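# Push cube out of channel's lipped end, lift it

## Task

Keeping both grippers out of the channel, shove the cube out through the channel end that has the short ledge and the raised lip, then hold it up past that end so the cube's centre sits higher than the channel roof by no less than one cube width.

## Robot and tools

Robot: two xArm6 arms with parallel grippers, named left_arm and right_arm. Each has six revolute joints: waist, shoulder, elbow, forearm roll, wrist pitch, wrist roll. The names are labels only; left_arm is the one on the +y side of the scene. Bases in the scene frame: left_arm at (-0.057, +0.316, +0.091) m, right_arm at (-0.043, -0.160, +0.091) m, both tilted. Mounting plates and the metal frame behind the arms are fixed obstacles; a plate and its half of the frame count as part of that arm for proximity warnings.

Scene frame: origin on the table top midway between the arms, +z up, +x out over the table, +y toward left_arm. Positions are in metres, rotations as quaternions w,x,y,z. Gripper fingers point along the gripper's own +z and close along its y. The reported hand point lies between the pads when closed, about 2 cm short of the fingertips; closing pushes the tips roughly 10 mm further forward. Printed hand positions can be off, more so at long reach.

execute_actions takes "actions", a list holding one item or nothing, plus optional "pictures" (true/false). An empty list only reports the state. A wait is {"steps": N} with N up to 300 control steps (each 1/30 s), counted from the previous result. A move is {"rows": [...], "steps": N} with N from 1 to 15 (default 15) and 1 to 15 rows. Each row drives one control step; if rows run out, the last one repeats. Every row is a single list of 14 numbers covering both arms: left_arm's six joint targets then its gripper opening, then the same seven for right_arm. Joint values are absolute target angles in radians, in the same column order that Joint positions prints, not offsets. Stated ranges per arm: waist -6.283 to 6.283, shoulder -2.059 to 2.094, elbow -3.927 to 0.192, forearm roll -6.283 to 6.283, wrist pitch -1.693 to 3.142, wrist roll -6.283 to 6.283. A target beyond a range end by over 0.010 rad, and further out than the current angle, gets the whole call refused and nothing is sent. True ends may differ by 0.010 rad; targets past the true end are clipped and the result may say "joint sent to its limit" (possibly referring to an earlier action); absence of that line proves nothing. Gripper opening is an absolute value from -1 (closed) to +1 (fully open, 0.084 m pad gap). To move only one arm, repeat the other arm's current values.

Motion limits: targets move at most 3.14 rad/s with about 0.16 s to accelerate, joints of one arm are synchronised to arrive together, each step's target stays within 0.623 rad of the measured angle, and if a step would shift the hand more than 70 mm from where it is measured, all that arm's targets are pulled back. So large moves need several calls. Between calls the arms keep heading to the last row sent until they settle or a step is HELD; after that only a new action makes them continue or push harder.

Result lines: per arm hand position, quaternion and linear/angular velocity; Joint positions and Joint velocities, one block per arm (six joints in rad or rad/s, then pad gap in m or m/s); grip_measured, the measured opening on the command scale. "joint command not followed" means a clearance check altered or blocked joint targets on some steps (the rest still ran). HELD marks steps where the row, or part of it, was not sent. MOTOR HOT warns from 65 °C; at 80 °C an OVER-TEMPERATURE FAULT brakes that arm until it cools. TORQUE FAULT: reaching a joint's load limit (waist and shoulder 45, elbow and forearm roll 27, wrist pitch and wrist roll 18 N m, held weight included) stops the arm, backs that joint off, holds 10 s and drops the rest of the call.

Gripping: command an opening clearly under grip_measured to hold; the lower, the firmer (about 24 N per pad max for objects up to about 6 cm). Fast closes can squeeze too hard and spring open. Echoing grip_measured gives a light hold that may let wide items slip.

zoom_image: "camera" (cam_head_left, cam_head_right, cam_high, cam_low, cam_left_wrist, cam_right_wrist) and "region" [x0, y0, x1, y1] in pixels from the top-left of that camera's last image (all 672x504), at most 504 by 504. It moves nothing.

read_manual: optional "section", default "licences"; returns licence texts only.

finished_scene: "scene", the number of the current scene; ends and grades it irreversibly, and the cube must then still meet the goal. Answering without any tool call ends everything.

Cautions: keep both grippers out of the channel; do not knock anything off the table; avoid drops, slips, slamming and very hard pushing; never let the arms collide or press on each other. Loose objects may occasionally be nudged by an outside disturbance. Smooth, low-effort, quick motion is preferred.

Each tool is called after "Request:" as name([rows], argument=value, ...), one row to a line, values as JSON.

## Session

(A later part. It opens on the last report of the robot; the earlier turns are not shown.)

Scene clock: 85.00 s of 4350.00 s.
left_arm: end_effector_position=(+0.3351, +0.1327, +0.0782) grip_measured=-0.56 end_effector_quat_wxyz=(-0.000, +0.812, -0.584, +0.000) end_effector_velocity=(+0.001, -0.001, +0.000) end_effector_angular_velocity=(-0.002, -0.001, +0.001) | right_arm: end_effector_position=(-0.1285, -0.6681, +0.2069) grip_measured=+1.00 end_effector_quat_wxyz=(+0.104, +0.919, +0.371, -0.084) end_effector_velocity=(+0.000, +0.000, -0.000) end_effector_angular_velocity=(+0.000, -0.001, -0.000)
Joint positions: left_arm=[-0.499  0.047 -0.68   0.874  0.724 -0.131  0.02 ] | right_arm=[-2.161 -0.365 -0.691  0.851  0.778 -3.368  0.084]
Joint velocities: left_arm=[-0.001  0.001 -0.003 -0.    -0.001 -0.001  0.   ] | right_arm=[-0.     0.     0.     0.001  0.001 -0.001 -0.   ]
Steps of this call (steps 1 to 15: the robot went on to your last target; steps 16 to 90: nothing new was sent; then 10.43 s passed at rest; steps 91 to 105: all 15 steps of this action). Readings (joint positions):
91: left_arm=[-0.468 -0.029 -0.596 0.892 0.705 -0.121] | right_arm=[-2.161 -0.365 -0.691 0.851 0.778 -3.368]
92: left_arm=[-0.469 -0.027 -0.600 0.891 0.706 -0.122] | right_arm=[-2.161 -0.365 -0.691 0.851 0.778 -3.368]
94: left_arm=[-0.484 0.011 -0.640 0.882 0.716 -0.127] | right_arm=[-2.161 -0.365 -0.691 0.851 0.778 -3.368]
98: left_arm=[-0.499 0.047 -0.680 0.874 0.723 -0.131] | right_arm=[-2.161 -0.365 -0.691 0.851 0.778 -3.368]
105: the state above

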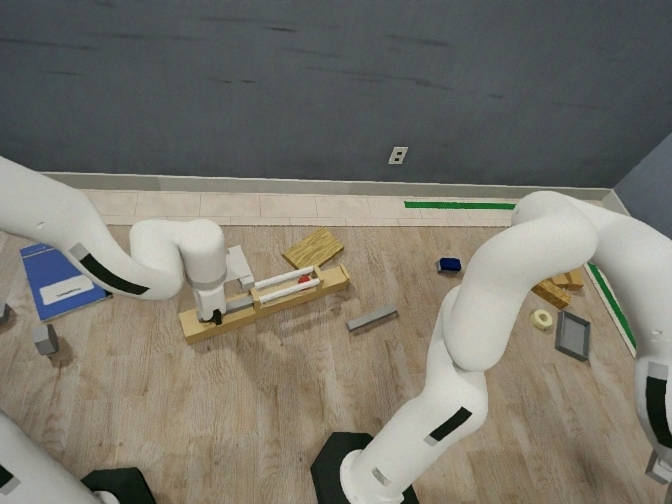

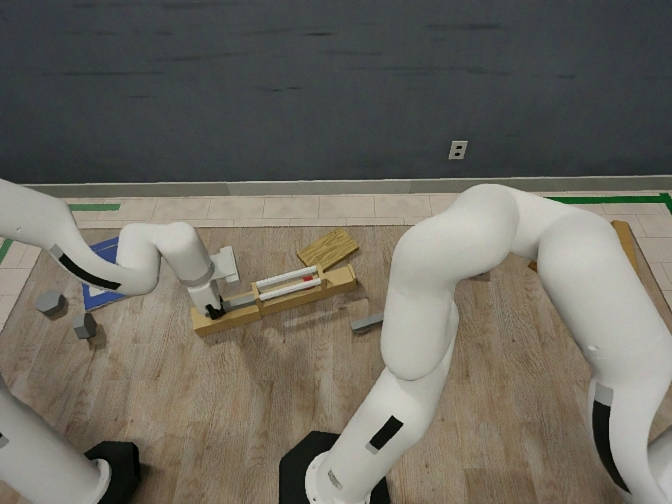

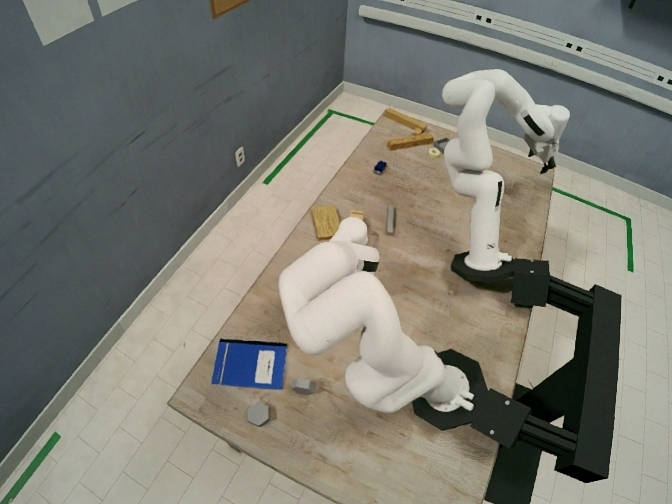

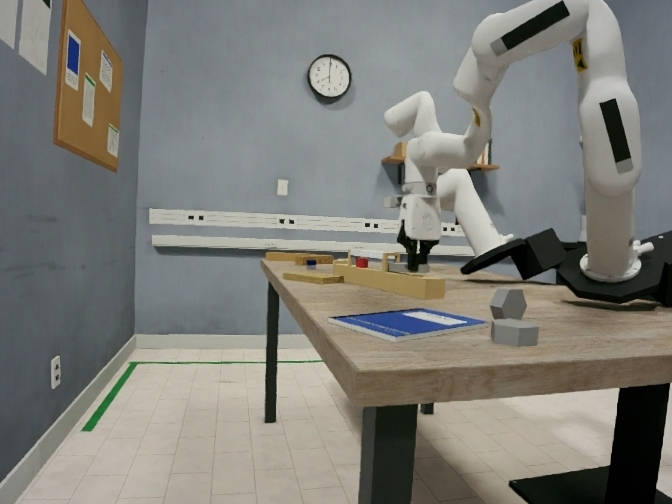

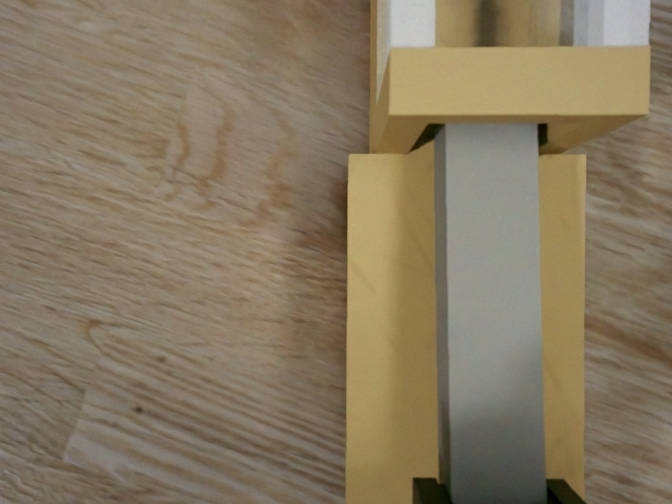

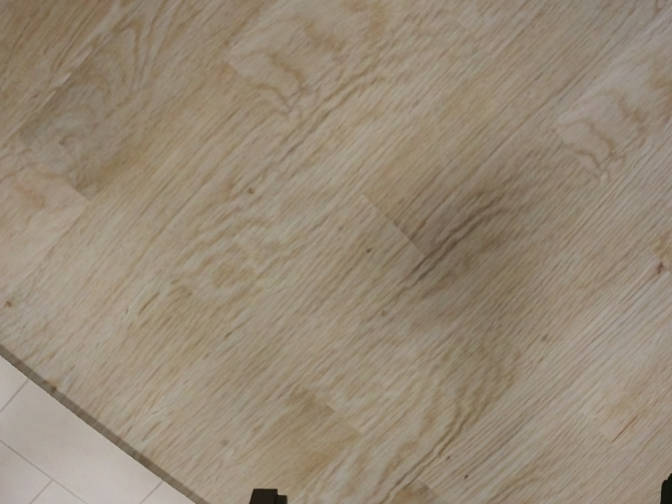

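Request:
execute_actions([
  {"rows":[[-0.5735,0.2243,-0.8749,0.8316,0.7687,-0.155,-1,-2.161,-0.365,-0.691,0.851,0.778,-3.368,1]]},
], pictures=false)

Request:
execute_actions([
  {"rows":[[-0.5735,0.2243,-0.8749,0.8316,0.7687,-0.155,0,-2.161,-0.365,-0.691,0.851,0.778,-3.368,1]]},
])

Scene clock: 90.67 s of 4350.00 s.
left_arm: end_effector_position=(+0.3529, +0.0757, +0.0778) grip_measured=-0.56 end_effector_quat_wxyz=(+0.000, +0.812, -0.584, +0.000) end_effector_velocity=(+0.003, -0.001, +0.002) end_effector_angular_velocity=(-0.004, -0.004, +0.004) | right_arm: end_effector_position=(-0.1285, -0.6681, +0.2069) grip_measured=+1.00 end_effector_quat_wxyz=(+0.104, +0.919, +0.371, -0.084) end_effector_velocity=(-0.000, +0.000, +0.000) end_effector_angular_velocity=(+0.000, +0.001, -0.000)
Joint positions: left_arm=[-0.573  0.223 -0.874  0.832  0.769 -0.155  0.02 ] | right_arm=[-2.161 -0.365 -0.691  0.851  0.778 -3.368  0.084]
Joint velocities: left_arm=[-0.    -0.001 -0.005 -0.001 -0.    -0.001  0.   ] | right_arm=[-0.    -0.     0.    -0.001 -0.     0.001  0.   ]
Steps of this call (steps 1 to 15: the robot went on to your last target; steps 16 to 90: nothing new was sent; then 2.17 s passed at rest; steps 91 to 105: all 15 steps of this action). Readings (joint positions):
91: left_arm=[-0.499 0.047 -0.680 0.874 0.724 -0.131] | right_arm=[-2.161 -0.365 -0.691 0.851 0.778 -3.368]
92: left_arm=[-0.500 0.050 -0.683 0.873 0.725 -0.132] | right_arm=[-2.161 -0.365 -0.691 0.851 0.778 -3.368]
94: left_arm=[-0.518 0.093 -0.732 0.862 0.739 -0.138] | right_arm=[-2.161 -0.365 -0.691 0.851 0.778 -3.368]
98: left_arm=[-0.572 0.218 -0.867 0.834 0.764 -0.153] | right_arm=[-2.161 -0.365 -0.691 0.851 0.778 -3.368]
105: the state above

Scene clock: 91.17 s of 4350.00 s.
left_arm: end_effector_position=(+0.3529, +0.0752, +0.0778) grip_measured=-0.01 end_effector_quat_wxyz=(+0.000, +0.812, -0.584, +0.000) end_effector_velocity=(-0.001, +0.000, -0.001) end_effector_angular_velocity=(+0.001, +0.001, -0.001) | right_arm: end_effector_position=(-0.1285, -0.6681, +0.2069) grip_measured=+1.00 end_effector_quat_wxyz=(+0.104, +0.919, +0.371, -0.084) end_effector_velocity=(+0.000, -0.000, -0.000) end_effector_angular_velocity=(-0.001, -0.001, -0.002)
Joint positions: left_arm=[-0.573  0.224 -0.875  0.832  0.769 -0.155  0.044] | right_arm=[-2.161 -0.365 -0.691  0.851  0.778 -3.368  0.084]
Joint velocities: left_arm=[-0.     0.001  0.001  0.    -0.    -0.    -0.   ] | right_arm=[-0.     0.     0.     0.002 -0.     0.    -0.   ]
Steps of this call (steps 1 to 15: all 15 steps of this action). Readings (joint positions):
1: left_arm=[-0.573 0.223 -0.874 0.832 0.769 -0.155] | right_arm=[-2.161 -0.365 -0.691 0.851 0.778 -3.368]
2: left_arm=[-0.573 0.223 -0.874 0.832 0.769 -0.155] | right_arm=[-2.161 -0.365 -0.691 0.851 0.778 -3.368]
4: left_arm=[-0.573 0.223 -0.875 0.832 0.769 -0.155] | right_arm=[-2.161 -0.365 -0.691 0.851 0.778 -3.368]
8: left_arm=[-0.573 0.224 -0.875 0.832 0.769 -0.155] | right_arm=[-2.161 -0.365 -0.691 0.851 0.778 -3.368]
15: the state above

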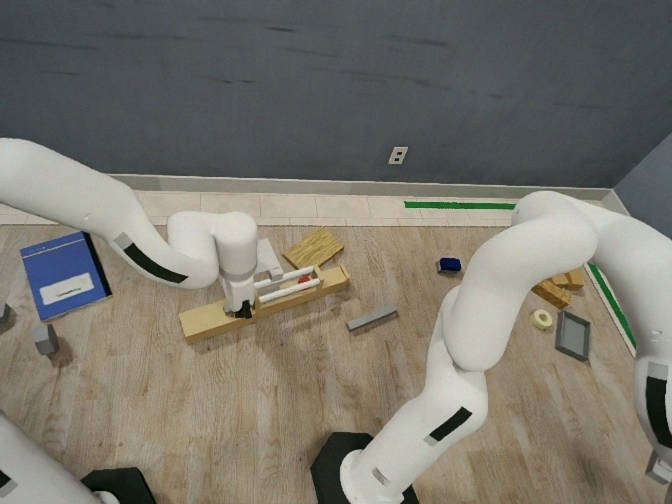

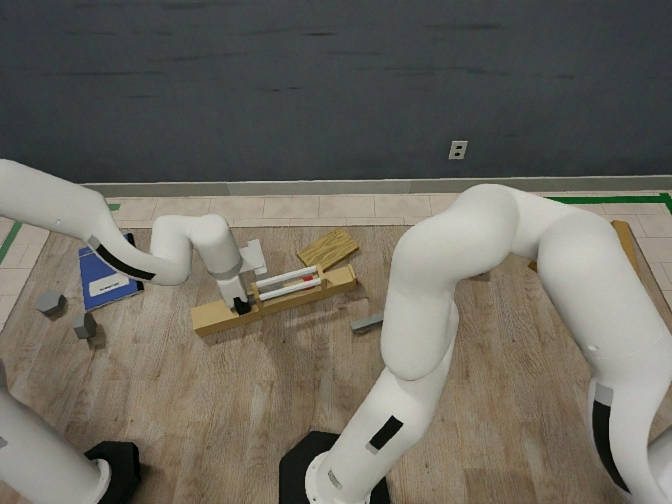

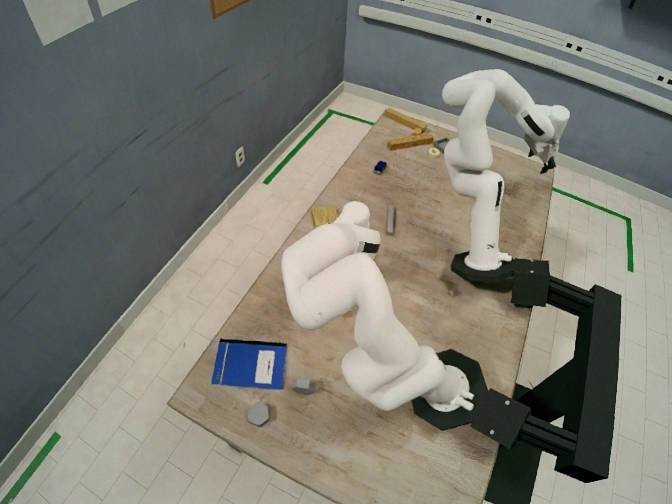

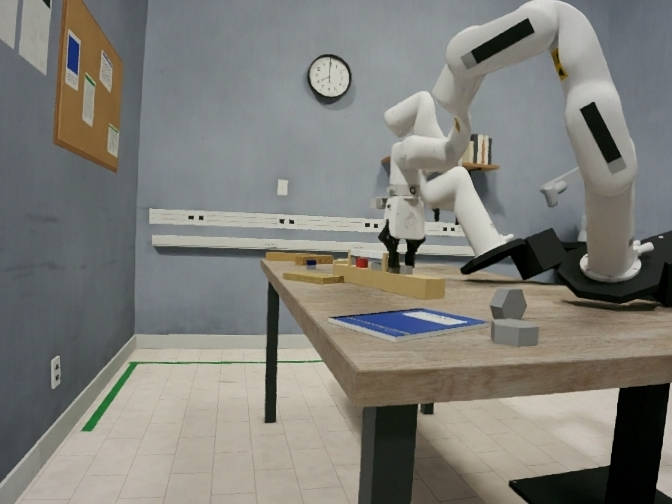

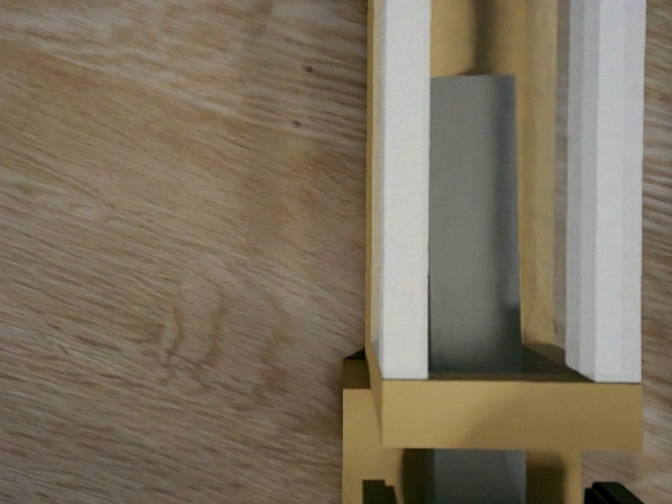

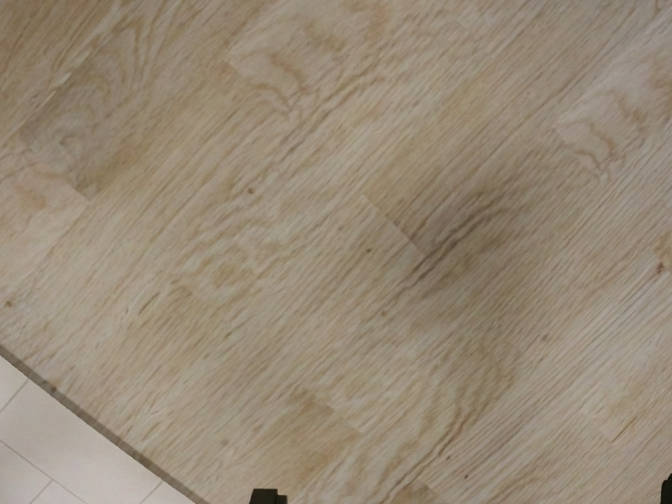

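Request:
execute_actions([
  {"rows":[[-0.499,0.047,-0.680,0.874,0.724,-0.131,0,-2.161,-0.365,-0.691,0.851,0.778,-3.368,1]]},
], pictures=false)

Request:
execute_actions([
  {"rows":[[-0.499,0.047,-0.680,0.874,0.724,-0.131,-1,-2.161,-0.365,-0.691,0.851,0.778,-3.368,1]]},
], pictures=false)

Request:
execute_actions([
  {"rows":[[-0.507,0.065,-0.70,0.870,0.728,-0.133,-1,-2.161,-0.365,-0.691,0.851,0.778,-3.368,1],[-0.514,0.082,-0.719,0.866,0.733,-0.136,-1,-2.161,-0.365,-0.691,0.851,0.778,-3.368,1],[-0.520,0.096,-0.734,0.862,0.736,-0.138,-1,-2.161,-0.365,-0.691,0.851,0.778,-3.368,1],[-0.526,0.110,-0.750,0.859,0.740,-0.140,-1,-2.161,-0.365,-0.691,0.851,0.778,-3.368,1],[-0.532,0.125,-0.765,0.856,0.744,-0.142,-1,-2.161,-0.365,-0.691,0.851,0.778,-3.368,1],[-0.538,0.139,-0.781,0.852,0.747,-0.143,-1,-2.161,-0.365,-0.691,0.851,0.778,-3.368,1],[-0.544,0.153,-0.797,0.849,0.751,-0.145,-1,-2.161,-0.365,-0.691,0.851,0.778,-3.368,1],[-0.550,0.167,-0.812,0.845,0.754,-0.147,-1,-2.161,-0.365,-0.691,0.851,0.778,-3.368,1],[-0.556,0.182,-0.828,0.842,0.758,-0.149,-1,-2.161,-0.365,-0.691,0.851,0.778,-3.368,1],[-0.562,0.196,-0.844,0.838,0.762,-0.151,-1,-2.161,-0.365,-0.691,0.851,0.778,-3.368,1],[-0.568,0.210,-0.859,0.835,0.765,-0.153,-1,-2.161,-0.365,-0.691,0.851,0.778,-3.368,1],[-0.5735,0.2243,-0.8749,0.8316,0.7687,-0.155,-1,-2.161,-0.365,-0.691,0.851,0.778,-3.368,1],[-0.579,0.238,-0.890,0.828,0.772,-0.157,-1,-2.161,-0.365,-0.691,0.851,0.778,-3.368,1]]},
], pictures=false)

Request:
execute_actions([
  {"steps":10},
])

Scene clock: 106.20 s of 4350.00 s.
left_arm: end_effector_position=(+0.3351, +0.1321, +0.0782) grip_measured=-0.01 end_effector_quat_wxyz=(+0.000, +0.811, -0.584, +0.000) end_effector_velocity=(-0.002, +0.001, -0.001) end_effector_angular_velocity=(+0.002, +0.002, -0.003) | right_arm: end_effector_position=(-0.1285, -0.6681, +0.2069) grip_measured=+1.00 end_effector_quat_wxyz=(+0.104, +0.919, +0.371, -0.084) end_effector_velocity=(+0.000, +0.000, -0.000) end_effector_angular_velocity=(+0.002, -0.000, +0.001)
Joint positions: left_arm=[-0.5    0.048 -0.681  0.874  0.724 -0.131  0.044] | right_arm=[-2.161 -0.365 -0.691  0.851  0.778 -3.368  0.084]
Joint velocities: left_arm=[ 0.    -0.     0.004  0.001 -0.001  0.001 -0.   ] | right_arm=[ 0.001  0.     0.    -0.002  0.001  0.    -0.   ]
Steps of this call (steps 1 to 15: the robot went on to your last target; steps 16 to 90: nothing new was sent; then 11.53 s passed at rest; steps 91 to 105: all 15 steps of this action). Readings (joint positions):
91: left_arm=[-0.573 0.224 -0.875 0.832 0.769 -0.155] | right_arm=[-2.161 -0.365 -0.691 0.851 0.778 -3.368]
92: left_arm=[-0.572 0.221 -0.871 0.832 0.767 -0.154] | right_arm=[-2.161 -0.365 -0.691 0.851 0.778 -3.368]
94: left_arm=[-0.555 0.178 -0.822 0.844 0.754 -0.148] | right_arm=[-2.161 -0.365 -0.691 0.851 0.778 -3.368]
98: left_arm=[-0.501 0.053 -0.688 0.872 0.728 -0.133] | right_arm=[-2.161 -0.365 -0.691 0.851 0.778 -3.368]
105: the state above

Scene clock: 106.70 s of 4350.00 s.
left_arm: end_effector_position=(+0.3351, +0.1325, +0.0782) grip_measured=-1.00 end_effector_quat_wxyz=(+0.000, +0.812, -0.584, +0.000) end_effector_velocity=(-0.000, +0.000, -0.000) end_effector_angular_velocity=(+0.000, +0.000, +0.001) | right_arm: end_effector_position=(-0.1285, -0.6681, +0.2069) grip_measured=+1.00 end_effector_quat_wxyz=(+0.104, +0.919, +0.371, -0.084) end_effector_velocity=(+0.001, -0.001, +0.001) end_effector_angular_velocity=(-0.003, -0.001, -0.000)
Joint positions: left_arm=[-0.499  0.047 -0.68   0.874  0.724 -0.131  0.   ] | right_arm=[-2.161 -0.365 -0.691  0.851  0.778 -3.368  0.084]
Joint velocities: left_arm=[ 0.    -0.     0.    -0.     0.    -0.001  0.   ] | right_arm=[-0.    -0.002  0.     0.003  0.001 -0.    -0.   ]
Steps of this call (steps 1 to 15: all 15 steps of this action). Readings (joint positions):
1: left_arm=[-0.499 0.048 -0.681 0.874 0.724 -0.131] | right_arm=[-2.161 -0.365 -0.691 0.851 0.778 -3.368]
2: left_arm=[-0.499 0.048 -0.681 0.874 0.724 -0.131] | right_arm=[-2.161 -0.365 -0.691 0.851 0.778 -3.368]
4: left_arm=[-0.499 0.048 -0.680 0.874 0.724 -0.131] | right_arm=[-2.161 -0.365 -0.691 0.851 0.778 -3.368]
8: left_arm=[-0.499 0.047 -0.680 0.874 0.724 -0.131] | right_arm=[-2.161 -0.365 -0.691 0.851 0.778 -3.368]
15: the state above

Scene clock: 107.20 s of 4350.00 s.
left_arm: end_effector_position=(+0.3528, +0.0745, +0.0777) grip_measured=-1.00 end_effector_quat_wxyz=(+0.000, +0.812, -0.584, +0.000) end_effector_velocity=(+0.018, -0.105, -0.003) end_effector_angular_velocity=(-0.020, -0.001, -0.010) | right_arm: end_effector_position=(-0.1285, -0.6681, +0.2069) grip_measured=+1.00 end_effector_quat_wxyz=(+0.104, +0.919, +0.371, -0.084) end_effector_velocity=(+0.000, -0.000, +0.000) end_effector_angular_velocity=(-0.001, -0.000, +0.000)
Joint positions: left_arm=[-0.574  0.226 -0.877  0.831  0.769 -0.155  0.   ] | right_arm=[-2.161 -0.365 -0.691  0.851  0.778 -3.368  0.084]
Joint velocities: left_arm=[-0.125  0.301 -0.324 -0.068  0.052 -0.036  0.   ] | right_arm=[ 0.    -0.001 -0.     0.001  0.     0.     0.   ]
Steps of this call (steps 1 to 15: all 15 steps of this action). Readings (joint positions):
1: left_arm=[-0.499 0.047 -0.680 0.874 0.724 -0.131] | right_arm=[-2.161 -0.365 -0.691 0.851 0.778 -3.368]
2: left_arm=[-0.500 0.049 -0.683 0.873 0.725 -0.131] | right_arm=[-2.161 -0.365 -0.691 0.851 0.778 -3.368]
4: left_arm=[-0.509 0.071 -0.707 0.868 0.731 -0.134] | right_arm=[-2.161 -0.365 -0.691 0.851 0.778 -3.368]
8: left_arm=[-0.534 0.129 -0.770 0.855 0.745 -0.142] | right_arm=[-2.161 -0.365 -0.691 0.851 0.778 -3.368]
15: the state above

Scene clock: 107.53 s of 4350.00 s.
left_arm: end_effector_position=(+0.3538, +0.0709, +0.0776) grip_measured=-1.00 end_effector_quat_wxyz=(+0.000, +0.812, -0.584, +0.000) end_effector_velocity=(+0.001, -0.001, +0.000) end_effector_angular_velocity=(-0.001, -0.001, +0.000) | right_arm: end_effector_position=(-0.1285, -0.6681, +0.2069) grip_measured=+1.00 end_effector_quat_wxyz=(+0.104, +0.919, +0.371, -0.084) end_effector_velocity=(+0.000, +0.000, -0.001) end_effector_angular_velocity=(+0.002, -0.001, +0.001)
Joint positions: left_arm=[-0.579  0.237 -0.89   0.828  0.772 -0.157  0.   ] | right_arm=[-2.161 -0.365 -0.691  0.851  0.778 -3.368  0.084]
Joint velocities: left_arm=[-0.001  0.002 -0.003 -0.     0.    -0.     0.   ] | right_arm=[ 0.001  0.001 -0.    -0.001  0.001  0.     0.   ]
Steps of this call (steps 1 to 10: the robot went on to your last target). Readings (joint positions):
1: left_arm=[-0.577 0.234 -0.884 0.829 0.770 -0.156] | right_arm=[-2.161 -0.365 -0.691 0.851 0.778 -3.368]
2: left_arm=[-0.579 0.236 -0.887 0.829 0.771 -0.157] | right_arm=[-2.161 -0.365 -0.691 0.851 0.778 -3.368]
4: left_arm=[-0.579 0.238 -0.889 0.828 0.772 -0.157] | right_arm=[-2.161 -0.365 -0.691 0.851 0.778 -3.368]
8: left_arm=[-0.579 0.237 -0.889 0.828 0.772 -0.157] | right_arm=[-2.161 -0.365 -0.691 0.851 0.778 -3.368]
10: the state above

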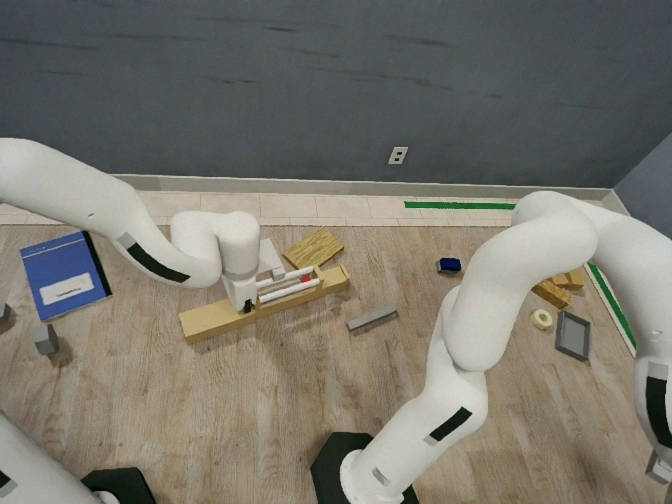

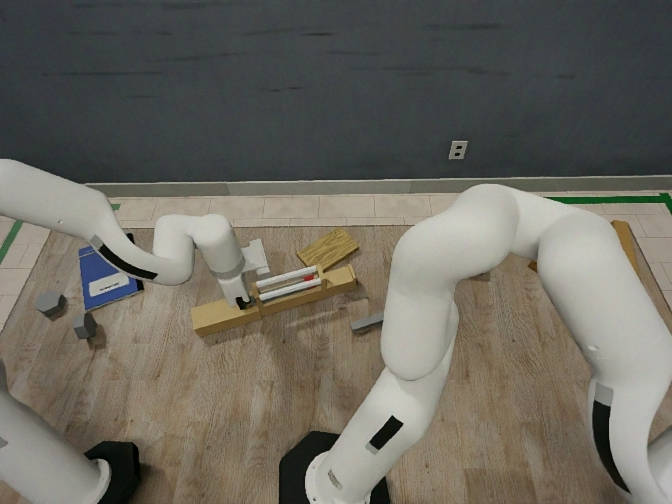

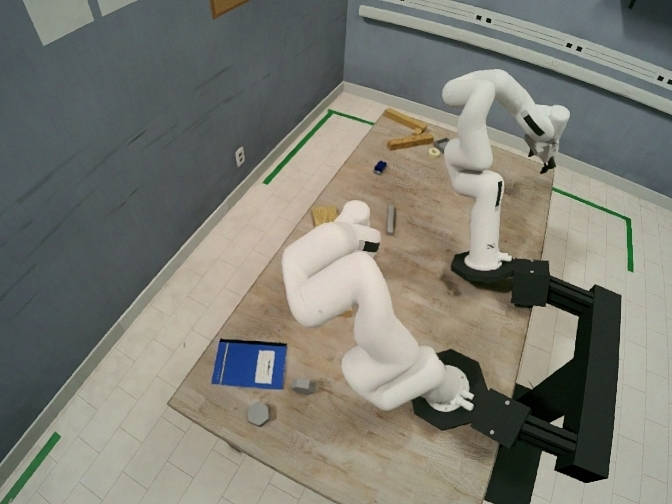

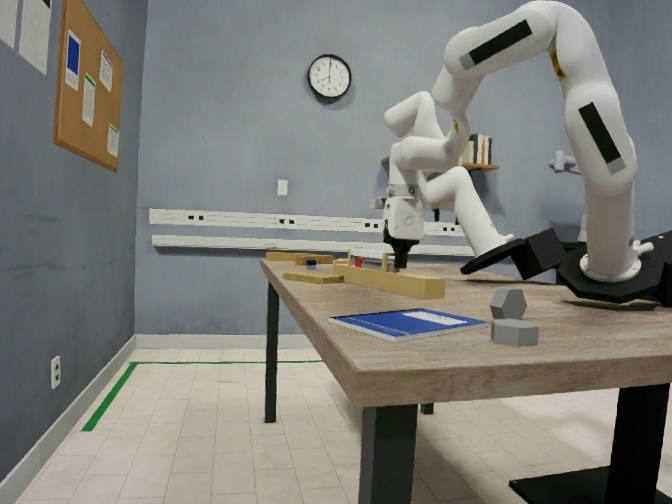

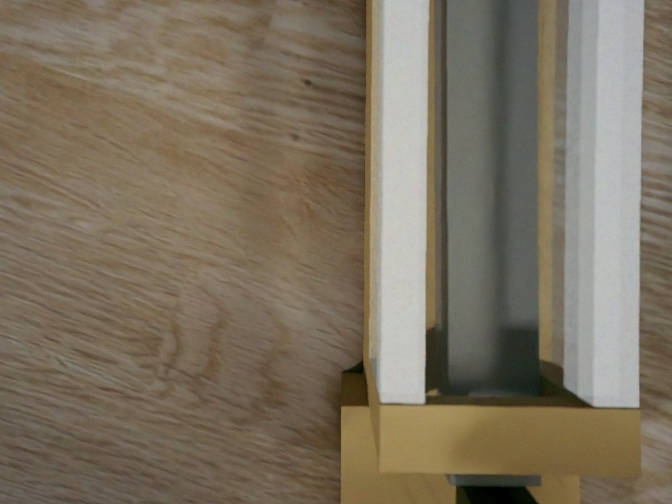

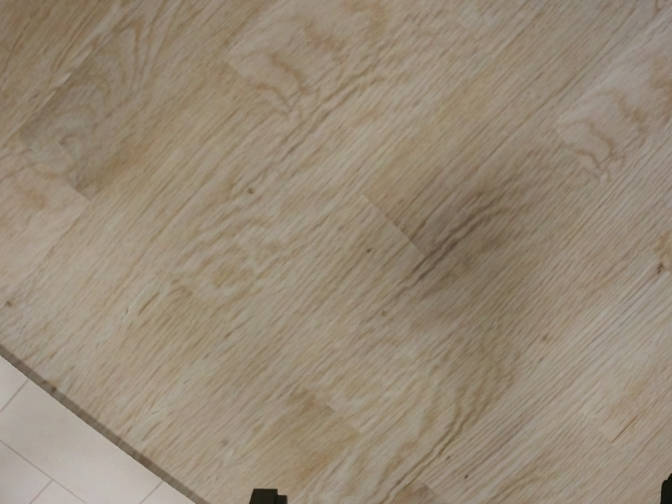

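Request:
execute_actions([
  {"rows":[[-0.825,-0.181,-1.037,0.556,1.335,-0.1,1,-2.161,-0.9,-0.691,0.851,0.778,-3.368,1]]},
], pictures=false)

Request:
execute_actions([
  {"rows":[[0.28,-0.3,-1.019,0.264,1.333,-0.1,1,0.70,-0.956,-0.569,-0.544,1.534,-4.27,1]]},
], pictures=false)

Request:
execute_actions([
  {"steps":75},
])

Scene clock: 119.37 s of 4350.00 s.
left_arm: end_effector_position=(+0.3751, +0.1136, +0.2742) grip_measured=+1.00 end_effector_quat_wxyz=(-0.007, +0.857, -0.516, +0.006) end_effector_velocity=(-0.084, +0.151, +0.429) end_effector_angular_velocity=(-0.173, +0.188, +0.232) | right_arm: end_effector_position=(-0.0291, -0.7070, +0.3918) grip_measured=+1.00 end_effector_quat_wxyz=(+0.240, +0.821, +0.464, -0.229) end_effector_velocity=(+0.263, +0.013, +0.391) end_effector_angular_velocity=(-0.798, +0.445, +0.521)
Joint positions: left_arm=[-0.794 -0.129 -1.02   0.59   1.263 -0.107  0.084] | right_arm=[-2.161 -0.846 -0.692  0.851  0.778 -3.368  0.084]
Joint velocities: left_arm=[-0.485 -0.833 -0.286 -0.53   1.089  0.111  0.   ] | right_arm=[ 0.    -1.036 -0.014 -0.    -0.002  0.001  0.   ]
Steps of this call (steps 1 to 30: the robot went on to your last target; steps 31 to 90: nothing new was sent; then 8.33 s passed at rest; steps 91 to 105: all 15 steps of this action). Readings (joint positions):
91: left_arm=[-0.579 0.238 -0.890 0.828 0.772 -0.157] | right_arm=[-2.161 -0.365 -0.691 0.851 0.778 -3.368]
92: left_arm=[-0.580 0.236 -0.891 0.826 0.777 -0.157] | right_arm=[-2.161 -0.368 -0.690 0.851 0.778 -3.368]
94: left_arm=[-0.601 0.204 -0.898 0.801 0.830 -0.151] | right_arm=[-2.161 -0.413 -0.685 0.851 0.779 -3.368]
98: left_arm=[-0.673 0.077 -0.949 0.724 0.987 -0.135] | right_arm=[-2.161 -0.577 -0.693 0.851 0.778 -3.368]
105: the state above

Scene clock: 119.87 s of 4350.00 s.
left_arm: end_effector_position=(+0.4243, +0.2812, +0.2175) grip_measured=+1.00 end_effector_quat_wxyz=(+0.040, +0.956, -0.256, -0.134) end_effector_velocity=(+0.070, +0.436, -0.174) end_effector_angular_velocity=(+0.299, +0.493, +1.262) | right_arm: end_effector_position=(+0.1052, -0.5764, +0.2530) grip_measured=+1.00 end_effector_quat_wxyz=(-0.025, +0.487, +0.873, +0.005) end_effector_velocity=(+0.157, +0.444, -0.219) end_effector_angular_velocity=(+1.834, +0.632, +3.123)
Joint positions: left_arm=[-0.294 -0.247 -1.023  0.374  1.327 -0.101  0.084] | right_arm=[-1.68  -0.924 -0.619  0.368  1.204 -3.84   0.084]
Joint velocities: left_arm=[ 1.284 -0.125  0.012 -0.258  0.013  0.003  0.   ] | right_arm=[ 1.547 -0.092  0.151 -1.547  0.976 -1.272  0.   ]
Steps of this call (steps 1 to 15: all 15 steps of this action). Readings (joint positions):
1: left_arm=[-0.809 -0.155 -1.029 0.575 1.295 -0.104] | right_arm=[-2.161 -0.875 -0.694 0.851 0.778 -3.368]
2: left_arm=[-0.816 -0.172 -1.036 0.562 1.314 -0.103] | right_arm=[-2.158 -0.891 -0.695 0.847 0.781 -3.373]
4: left_arm=[-0.784 -0.183 -1.036 0.529 1.319 -0.102] | right_arm=[-2.112 -0.895 -0.687 0.798 0.829 -3.422]
8: left_arm=[-0.597 -0.209 -1.027 0.455 1.323 -0.102] | right_arm=[-1.972 -0.904 -0.656 0.660 0.968 -3.559]
15: the state above

Scene clock: 122.37 s of 4350.00 s.
left_arm: end_effector_position=(+0.4073, +0.4799, +0.1614) grip_measured=+1.00 end_effector_quat_wxyz=(+0.034, +0.974, +0.036, -0.222) end_effector_velocity=(-0.000, -0.000, -0.000) end_effector_angular_velocity=(-0.001, +0.000, -0.002) | right_arm: end_effector_position=(+0.3044, -0.2173, +0.2986) grip_measured=+1.00 end_effector_quat_wxyz=(-0.001, +0.810, -0.587, -0.000) end_effector_velocity=(+0.000, +0.000, +0.000) end_effector_angular_velocity=(+0.001, -0.001, +0.000)
Joint positions: left_arm=[ 0.28  -0.3   -1.019  0.264  1.333 -0.1    0.084] | right_arm=[ 0.7   -0.956 -0.569 -0.544  1.534 -4.27   0.084]
Joint velocities: left_arm=[-0.    -0.     0.001 -0.     0.     0.001  0.   ] | right_arm=[-0.    -0.    -0.     0.    -0.001 -0.    -0.   ]
Steps of this call (steps 1 to 60: the robot went on to your last target; steps 61 to 75: nothing new was sent). Readings (joint positions):
1: left_arm=[-0.251 -0.251 -1.023 0.366 1.327 -0.101] | right_arm=[-1.626 -0.927 -0.614 0.314 1.237 -3.883]
2: left_arm=[-0.209 -0.255 -1.022 0.358 1.328 -0.101] | right_arm=[-1.567 -0.930 -0.608 0.255 1.270 -3.926]
4: left_arm=[-0.123 -0.262 -1.022 0.341 1.329 -0.101] | right_arm=[-1.422 -0.937 -0.598 0.109 1.340 -4.018]
8: left_arm=[0.049 -0.278 -1.020 0.308 1.331 -0.100] | right_arm=[-1.025 -0.950 -0.577 -0.272 1.469 -4.185]
75: the state above
All arms were judged still, so your last target was given up. Only a new action makes them travel on or press farther. Fingers that are still opening or closing keep moving.

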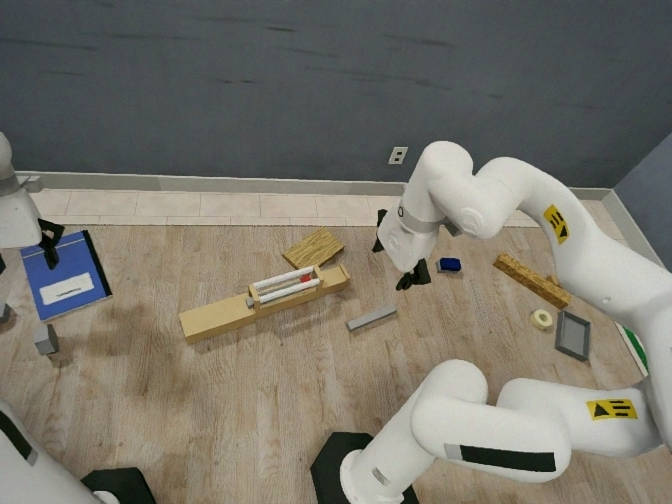

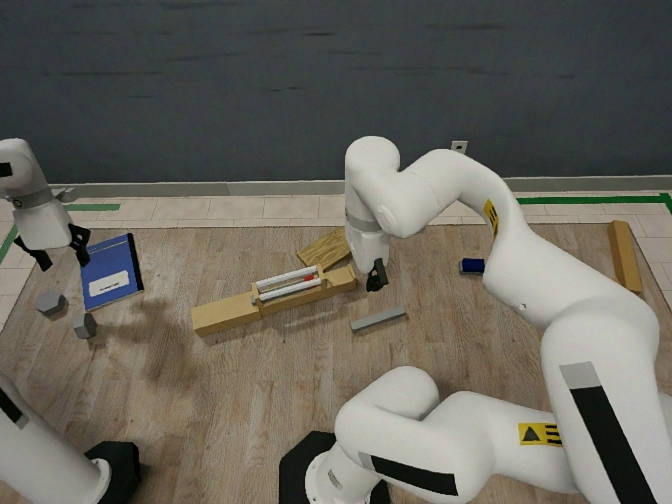

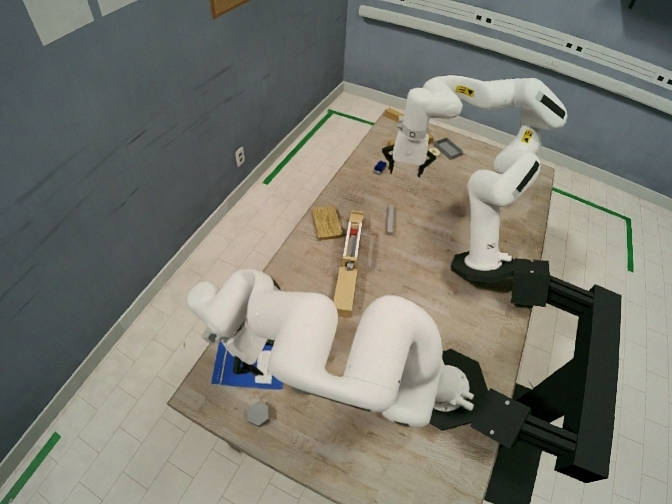

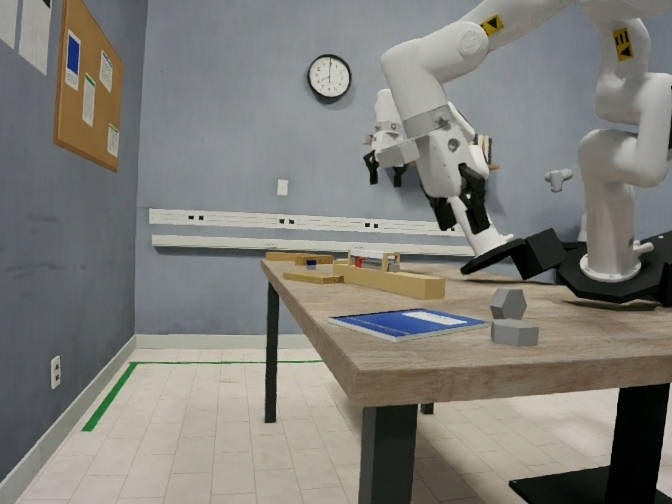

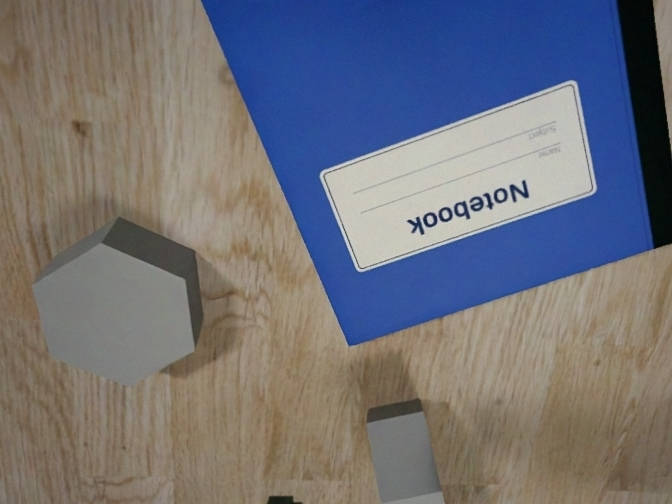

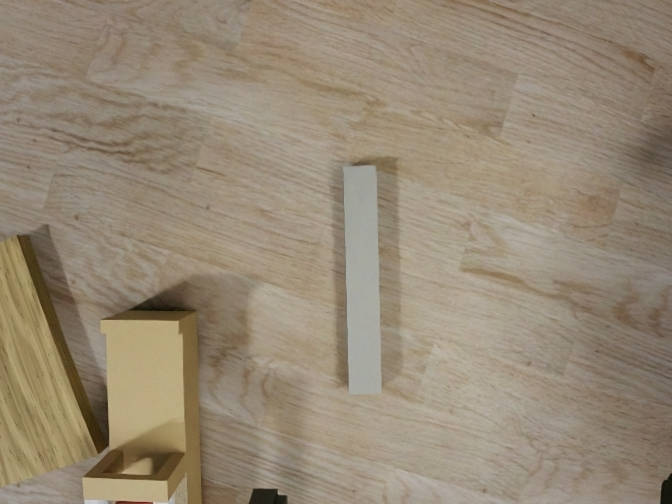

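Request:
execute_actions([
  {"rows":[[0.28,-0.3,-1.019,0.264,1.333,-0.1,1,-0.09,-0.412,-0.371,-0.949,0.548,-4.323,1]]},
], pictures=false)

Request:
execute_actions([
  {"steps":30},
], pictures=false)

Scene clock: 137.10 s of 4350.00 s.
left_arm: end_effector_position=(+0.4073, +0.4799, +0.1614) grip_measured=+1.00 end_effector_quat_wxyz=(+0.034, +0.974, +0.036, -0.222) end_effector_velocity=(+0.000, +0.000, +0.000) end_effector_angular_velocity=(+0.000, -0.001, -0.000) | right_arm: end_effector_position=(+0.3662, -0.2564, +0.1258) grip_measured=+1.00 end_effector_quat_wxyz=(+0.061, +0.808, -0.583, +0.050) end_effector_velocity=(+0.056, -0.043, -0.417) end_effector_angular_velocity=(+0.390, -0.173, +0.143)
Joint positions: left_arm=[ 0.28  -0.3   -1.019  0.264  1.333 -0.1    0.084] | right_arm=[ 0.139 -0.558 -0.424 -0.84   0.884 -4.309  0.084]
Joint velocities: left_arm=[-0.    -0.001 -0.     0.    -0.     0.     0.   ] | right_arm=[-1.443  0.917  0.322 -0.687 -2.125 -0.089 -0.   ]
Steps of this call (steps 1 to 90: nothing new was sent; then 11.23 s passed at rest; steps 91 to 105: all 15 steps of this action). Readings (joint positions):
91: left_arm=[0.280 -0.300 -1.019 0.264 1.333 -0.100] | right_arm=[0.700 -0.956 -0.569 -0.544 1.534 -4.270]
92: left_arm=[0.280 -0.300 -1.019 0.264 1.333 -0.100] | right_arm=[0.697 -0.953 -0.568 -0.547 1.530 -4.270]
94: left_arm=[0.280 -0.300 -1.019 0.264 1.333 -0.100] | right_arm=[0.648 -0.913 -0.557 -0.580 1.477 -4.275]
98: left_arm=[0.280 -0.300 -1.019 0.264 1.333 -0.100] | right_arm=[0.466 -0.766 -0.499 -0.685 1.298 -4.288]
105: the state above

Scene clock: 138.10 s of 4350.00 s.
left_arm: end_effector_position=(+0.4073, +0.4799, +0.1614) grip_measured=+1.00 end_effector_quat_wxyz=(+0.034, +0.974, +0.036, -0.222) end_effector_velocity=(-0.000, -0.000, -0.000) end_effector_angular_velocity=(+0.000, +0.000, +0.001) | right_arm: end_effector_position=(+0.3607, -0.2598, +0.0621) grip_measured=+1.00 end_effector_quat_wxyz=(+0.019, +0.815, -0.578, +0.030) end_effector_velocity=(-0.000, -0.000, -0.000) end_effector_angular_velocity=(+0.000, -0.000, -0.001)
Joint positions: left_arm=[ 0.28  -0.3   -1.019  0.264  1.333 -0.1    0.084] | right_arm=[-0.09  -0.412 -0.371 -0.949  0.548 -4.323  0.084]
Joint velocities: left_arm=[-0.     0.     0.     0.    -0.    -0.001  0.   ] | right_arm=[-0.001 -0.     0.    -0.    -0.001  0.001 -0.   ]
Steps of this call (steps 1 to 30: the robot went on to your last target). Readings (joint positions):
1: left_arm=[0.280 -0.300 -1.019 0.264 1.333 -0.100] | right_arm=[0.090 -0.527 -0.413 -0.863 0.812 -4.312]
2: left_arm=[0.280 -0.300 -1.019 0.264 1.333 -0.100] | right_arm=[0.042 -0.496 -0.402 -0.886 0.741 -4.315]
4: left_arm=[0.280 -0.300 -1.019 0.264 1.333 -0.100] | right_arm=[-0.042 -0.442 -0.381 -0.925 0.623 -4.320]
8: left_arm=[0.280 -0.300 -1.019 0.264 1.333 -0.100] | right_arm=[-0.087 -0.413 -0.370 -0.947 0.554 -4.323]
30: the state above
All arms were judged still, so your last target was given up. Only a new action makes them travel on or press farther. Fingers that are still opening or closing keep moving.

Offset of 23 mm is within the opening.

Request:
execute_actions([
  {"rows":[[0.28,-0.3,-1.019,0.264,1.333,-0.1,1,-0.2284,-0.3161,-0.3364,-1.021,0.3745,-4.332,1]]},
], pictures=false)

Request:
execute_actions([
  {"rows":[[0.28,-0.3,-1.019,0.264,1.333,-0.1,1,-0.2284,-0.3161,-0.3364,-1.021,0.3745,-4.332,-1]]},
])

Request:
execute_actions([
  {"rows":[[0.28,-0.3,-1.019,0.264,1.333,-0.1,1,0.70,-0.956,-0.569,-0.544,1.534,-4.27,-1]]},
], pictures=false)

Scene clock: 143.80 s of 4350.00 s.
left_arm: end_effector_position=(+0.4073, +0.4799, +0.1614) grip_measured=+1.00 end_effector_quat_wxyz=(+0.034, +0.974, +0.036, -0.222) end_effector_velocity=(-0.000, +0.000, -0.000) end_effector_angular_velocity=(+0.000, +0.001, +0.000) | right_arm: end_effector_position=(+0.3385, -0.2604, +0.0253) grip_measured=+1.00 end_effector_quat_wxyz=(-0.001, +0.817, -0.576, +0.001) end_effector_velocity=(-0.005, +0.001, -0.002) end_effector_angular_velocity=(+0.001, +0.011, +0.004)
Joint positions: left_arm=[ 0.28  -0.3   -1.019  0.264  1.333 -0.1    0.084] | right_arm=[-0.228 -0.317 -0.337 -1.021  0.375 -4.332  0.084]
Joint velocities: left_arm=[ 0.  0.  0. -0. -0. -0. -0.] | right_arm=[-0.002  0.004  0.007 -0.002  0.001 -0.001 -0.   ]
Steps of this call (steps 1 to 90: nothing new was sent; then 2.20 s passed at rest; steps 91 to 105: all 15 steps of this action). Readings (joint positions):
91: left_arm=[0.280 -0.300 -1.019 0.264 1.333 -0.100] | right_arm=[-0.090 -0.412 -0.371 -0.949 0.548 -4.323]
92: left_arm=[0.280 -0.300 -1.019 0.264 1.333 -0.100] | right_arm=[-0.093 -0.410 -0.371 -0.951 0.543 -4.323]
94: left_arm=[0.280 -0.300 -1.019 0.264 1.333 -0.100] | right_arm=[-0.131 -0.385 -0.364 -0.972 0.490 -4.326]
98: left_arm=[0.280 -0.300 -1.019 0.264 1.333 -0.100] | right_arm=[-0.225 -0.317 -0.333 -1.017 0.386 -4.331]
105: the state above

Scene clock: 144.30 s of 4350.00 s.
left_arm: end_effector_position=(+0.4073, +0.4799, +0.1614) grip_measured=+1.00 end_effector_quat_wxyz=(+0.034, +0.974, +0.036, -0.222) end_effector_velocity=(+0.000, +0.000, +0.000) end_effector_angular_velocity=(-0.000, -0.000, +0.000) | right_arm: end_effector_position=(+0.3377, -0.2603, +0.0249) grip_measured=-0.56 end_effector_quat_wxyz=(-0.000, +0.817, -0.576, +0.000) end_effector_velocity=(-0.000, -0.000, -0.000) end_effector_angular_velocity=(+0.000, +0.000, +0.000)
Joint positions: left_arm=[ 0.28  -0.3   -1.019  0.264  1.333 -0.1    0.084] | right_arm=[-0.228 -0.316 -0.336 -1.021  0.375 -4.332  0.02 ]
Joint velocities: left_arm=[ 0.     0.001 -0.001 -0.    -0.     0.     0.   ] | right_arm=[-0.001  0.001 -0.    -0.001 -0.001 -0.    -0.   ]
Steps of this call (steps 1 to 15: all 15 steps of this action). Readings (joint positions):
1: left_arm=[0.280 -0.300 -1.019 0.264 1.333 -0.100] | right_arm=[-0.228 -0.317 -0.337 -1.021 0.375 -4.332]
2: left_arm=[0.280 -0.300 -1.019 0.264 1.333 -0.100] | right_arm=[-0.228 -0.317 -0.337 -1.021 0.375 -4.332]
4: left_arm=[0.280 -0.300 -1.019 0.264 1.333 -0.100] | right_arm=[-0.228 -0.316 -0.337 -1.021 0.375 -4.332]
8: left_arm=[0.280 -0.300 -1.019 0.264 1.333 -0.100] | right_arm=[-0.228 -0.316 -0.336 -1.021 0.375 -4.332]
15: the state above

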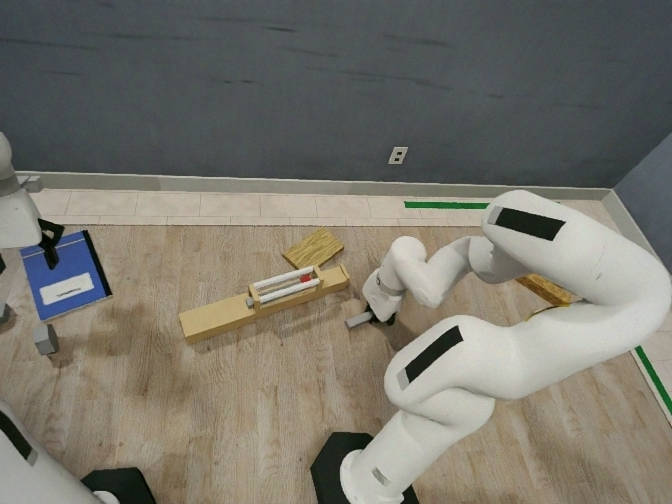

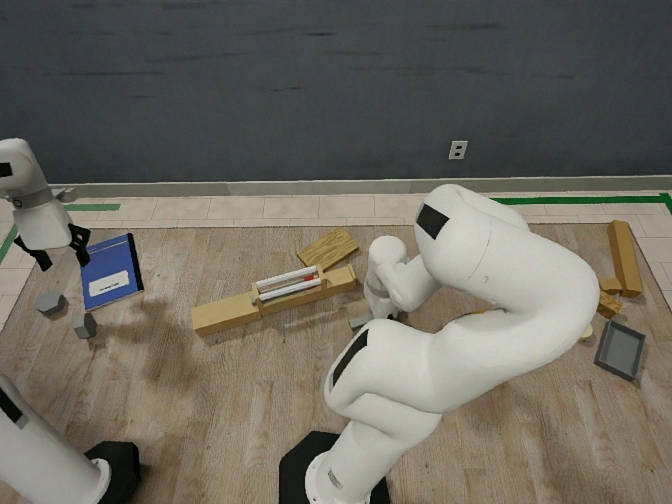

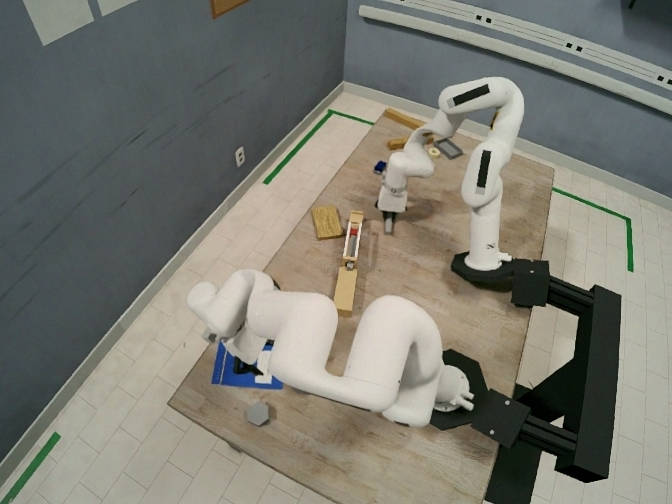

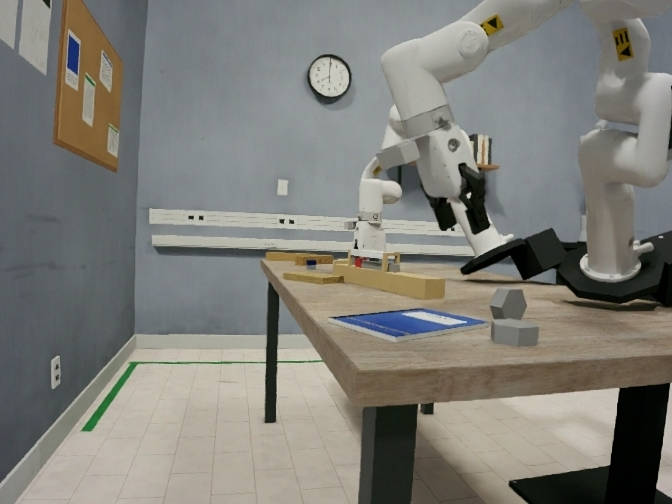

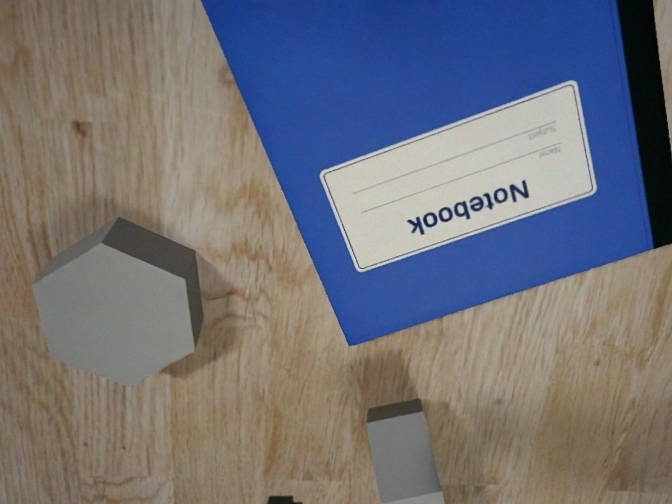

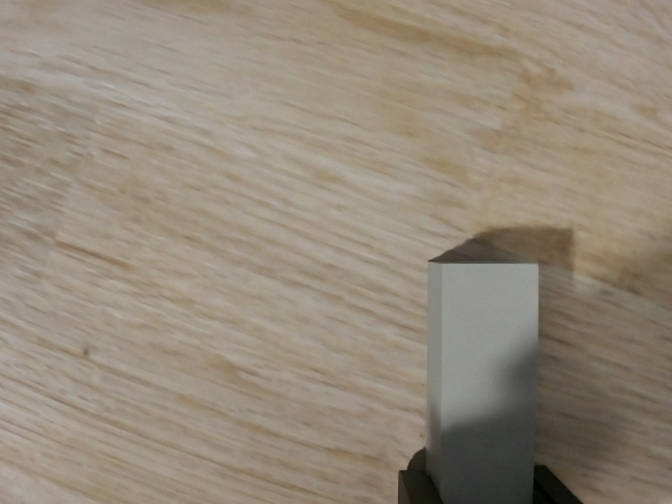

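Scene clock: 144.80 s of 4350.00 s.
left_arm: end_effector_position=(+0.4073, +0.4799, +0.1614) grip_measured=+1.00 end_effector_quat_wxyz=(+0.034, +0.974, +0.036, -0.222) end_effector_velocity=(-0.000, -0.000, -0.000) end_effector_angular_velocity=(-0.000, +0.000, -0.001) | right_arm: end_effector_position=(+0.4056, -0.2231, +0.2060) grip_measured=-0.56 end_effector_quat_wxyz=(-0.050, +0.785, -0.612, +0.076) end_effector_velocity=(-0.139, +0.145, +0.390) end_effector_angular_velocity=(+0.168, +0.118, +0.084)
Joint positions: left_arm=[ 0.28  -0.3   -1.019  0.264  1.333 -0.1    0.084] | right_arm=[ 0.278 -0.707 -0.48  -0.729  0.891 -4.294  0.02 ]
Joint velocities: left_arm=[-0.     0.     0.    -0.    -0.     0.001  0.   ] | right_arm=[ 1.423 -0.827 -0.289  0.614  1.692  0.081 -0.   ]
Steps of this call (steps 1 to 15: all 15 steps of this action). Readings (joint positions):
1: left_arm=[0.280 -0.300 -1.019 0.264 1.333 -0.100] | right_arm=[-0.228 -0.316 -0.336 -1.021 0.375 -4.332]
2: left_arm=[0.280 -0.300 -1.019 0.264 1.333 -0.100] | right_arm=[-0.225 -0.319 -0.337 -1.018 0.379 -4.332]
4: left_arm=[0.280 -0.300 -1.019 0.264 1.333 -0.100] | right_arm=[-0.179 -0.364 -0.349 -0.980 0.432 -4.327]
8: left_arm=[0.280 -0.300 -1.019 0.264 1.333 -0.100] | right_arm=[-0.034 -0.501 -0.406 -0.881 0.572 -4.314]
15: the state above


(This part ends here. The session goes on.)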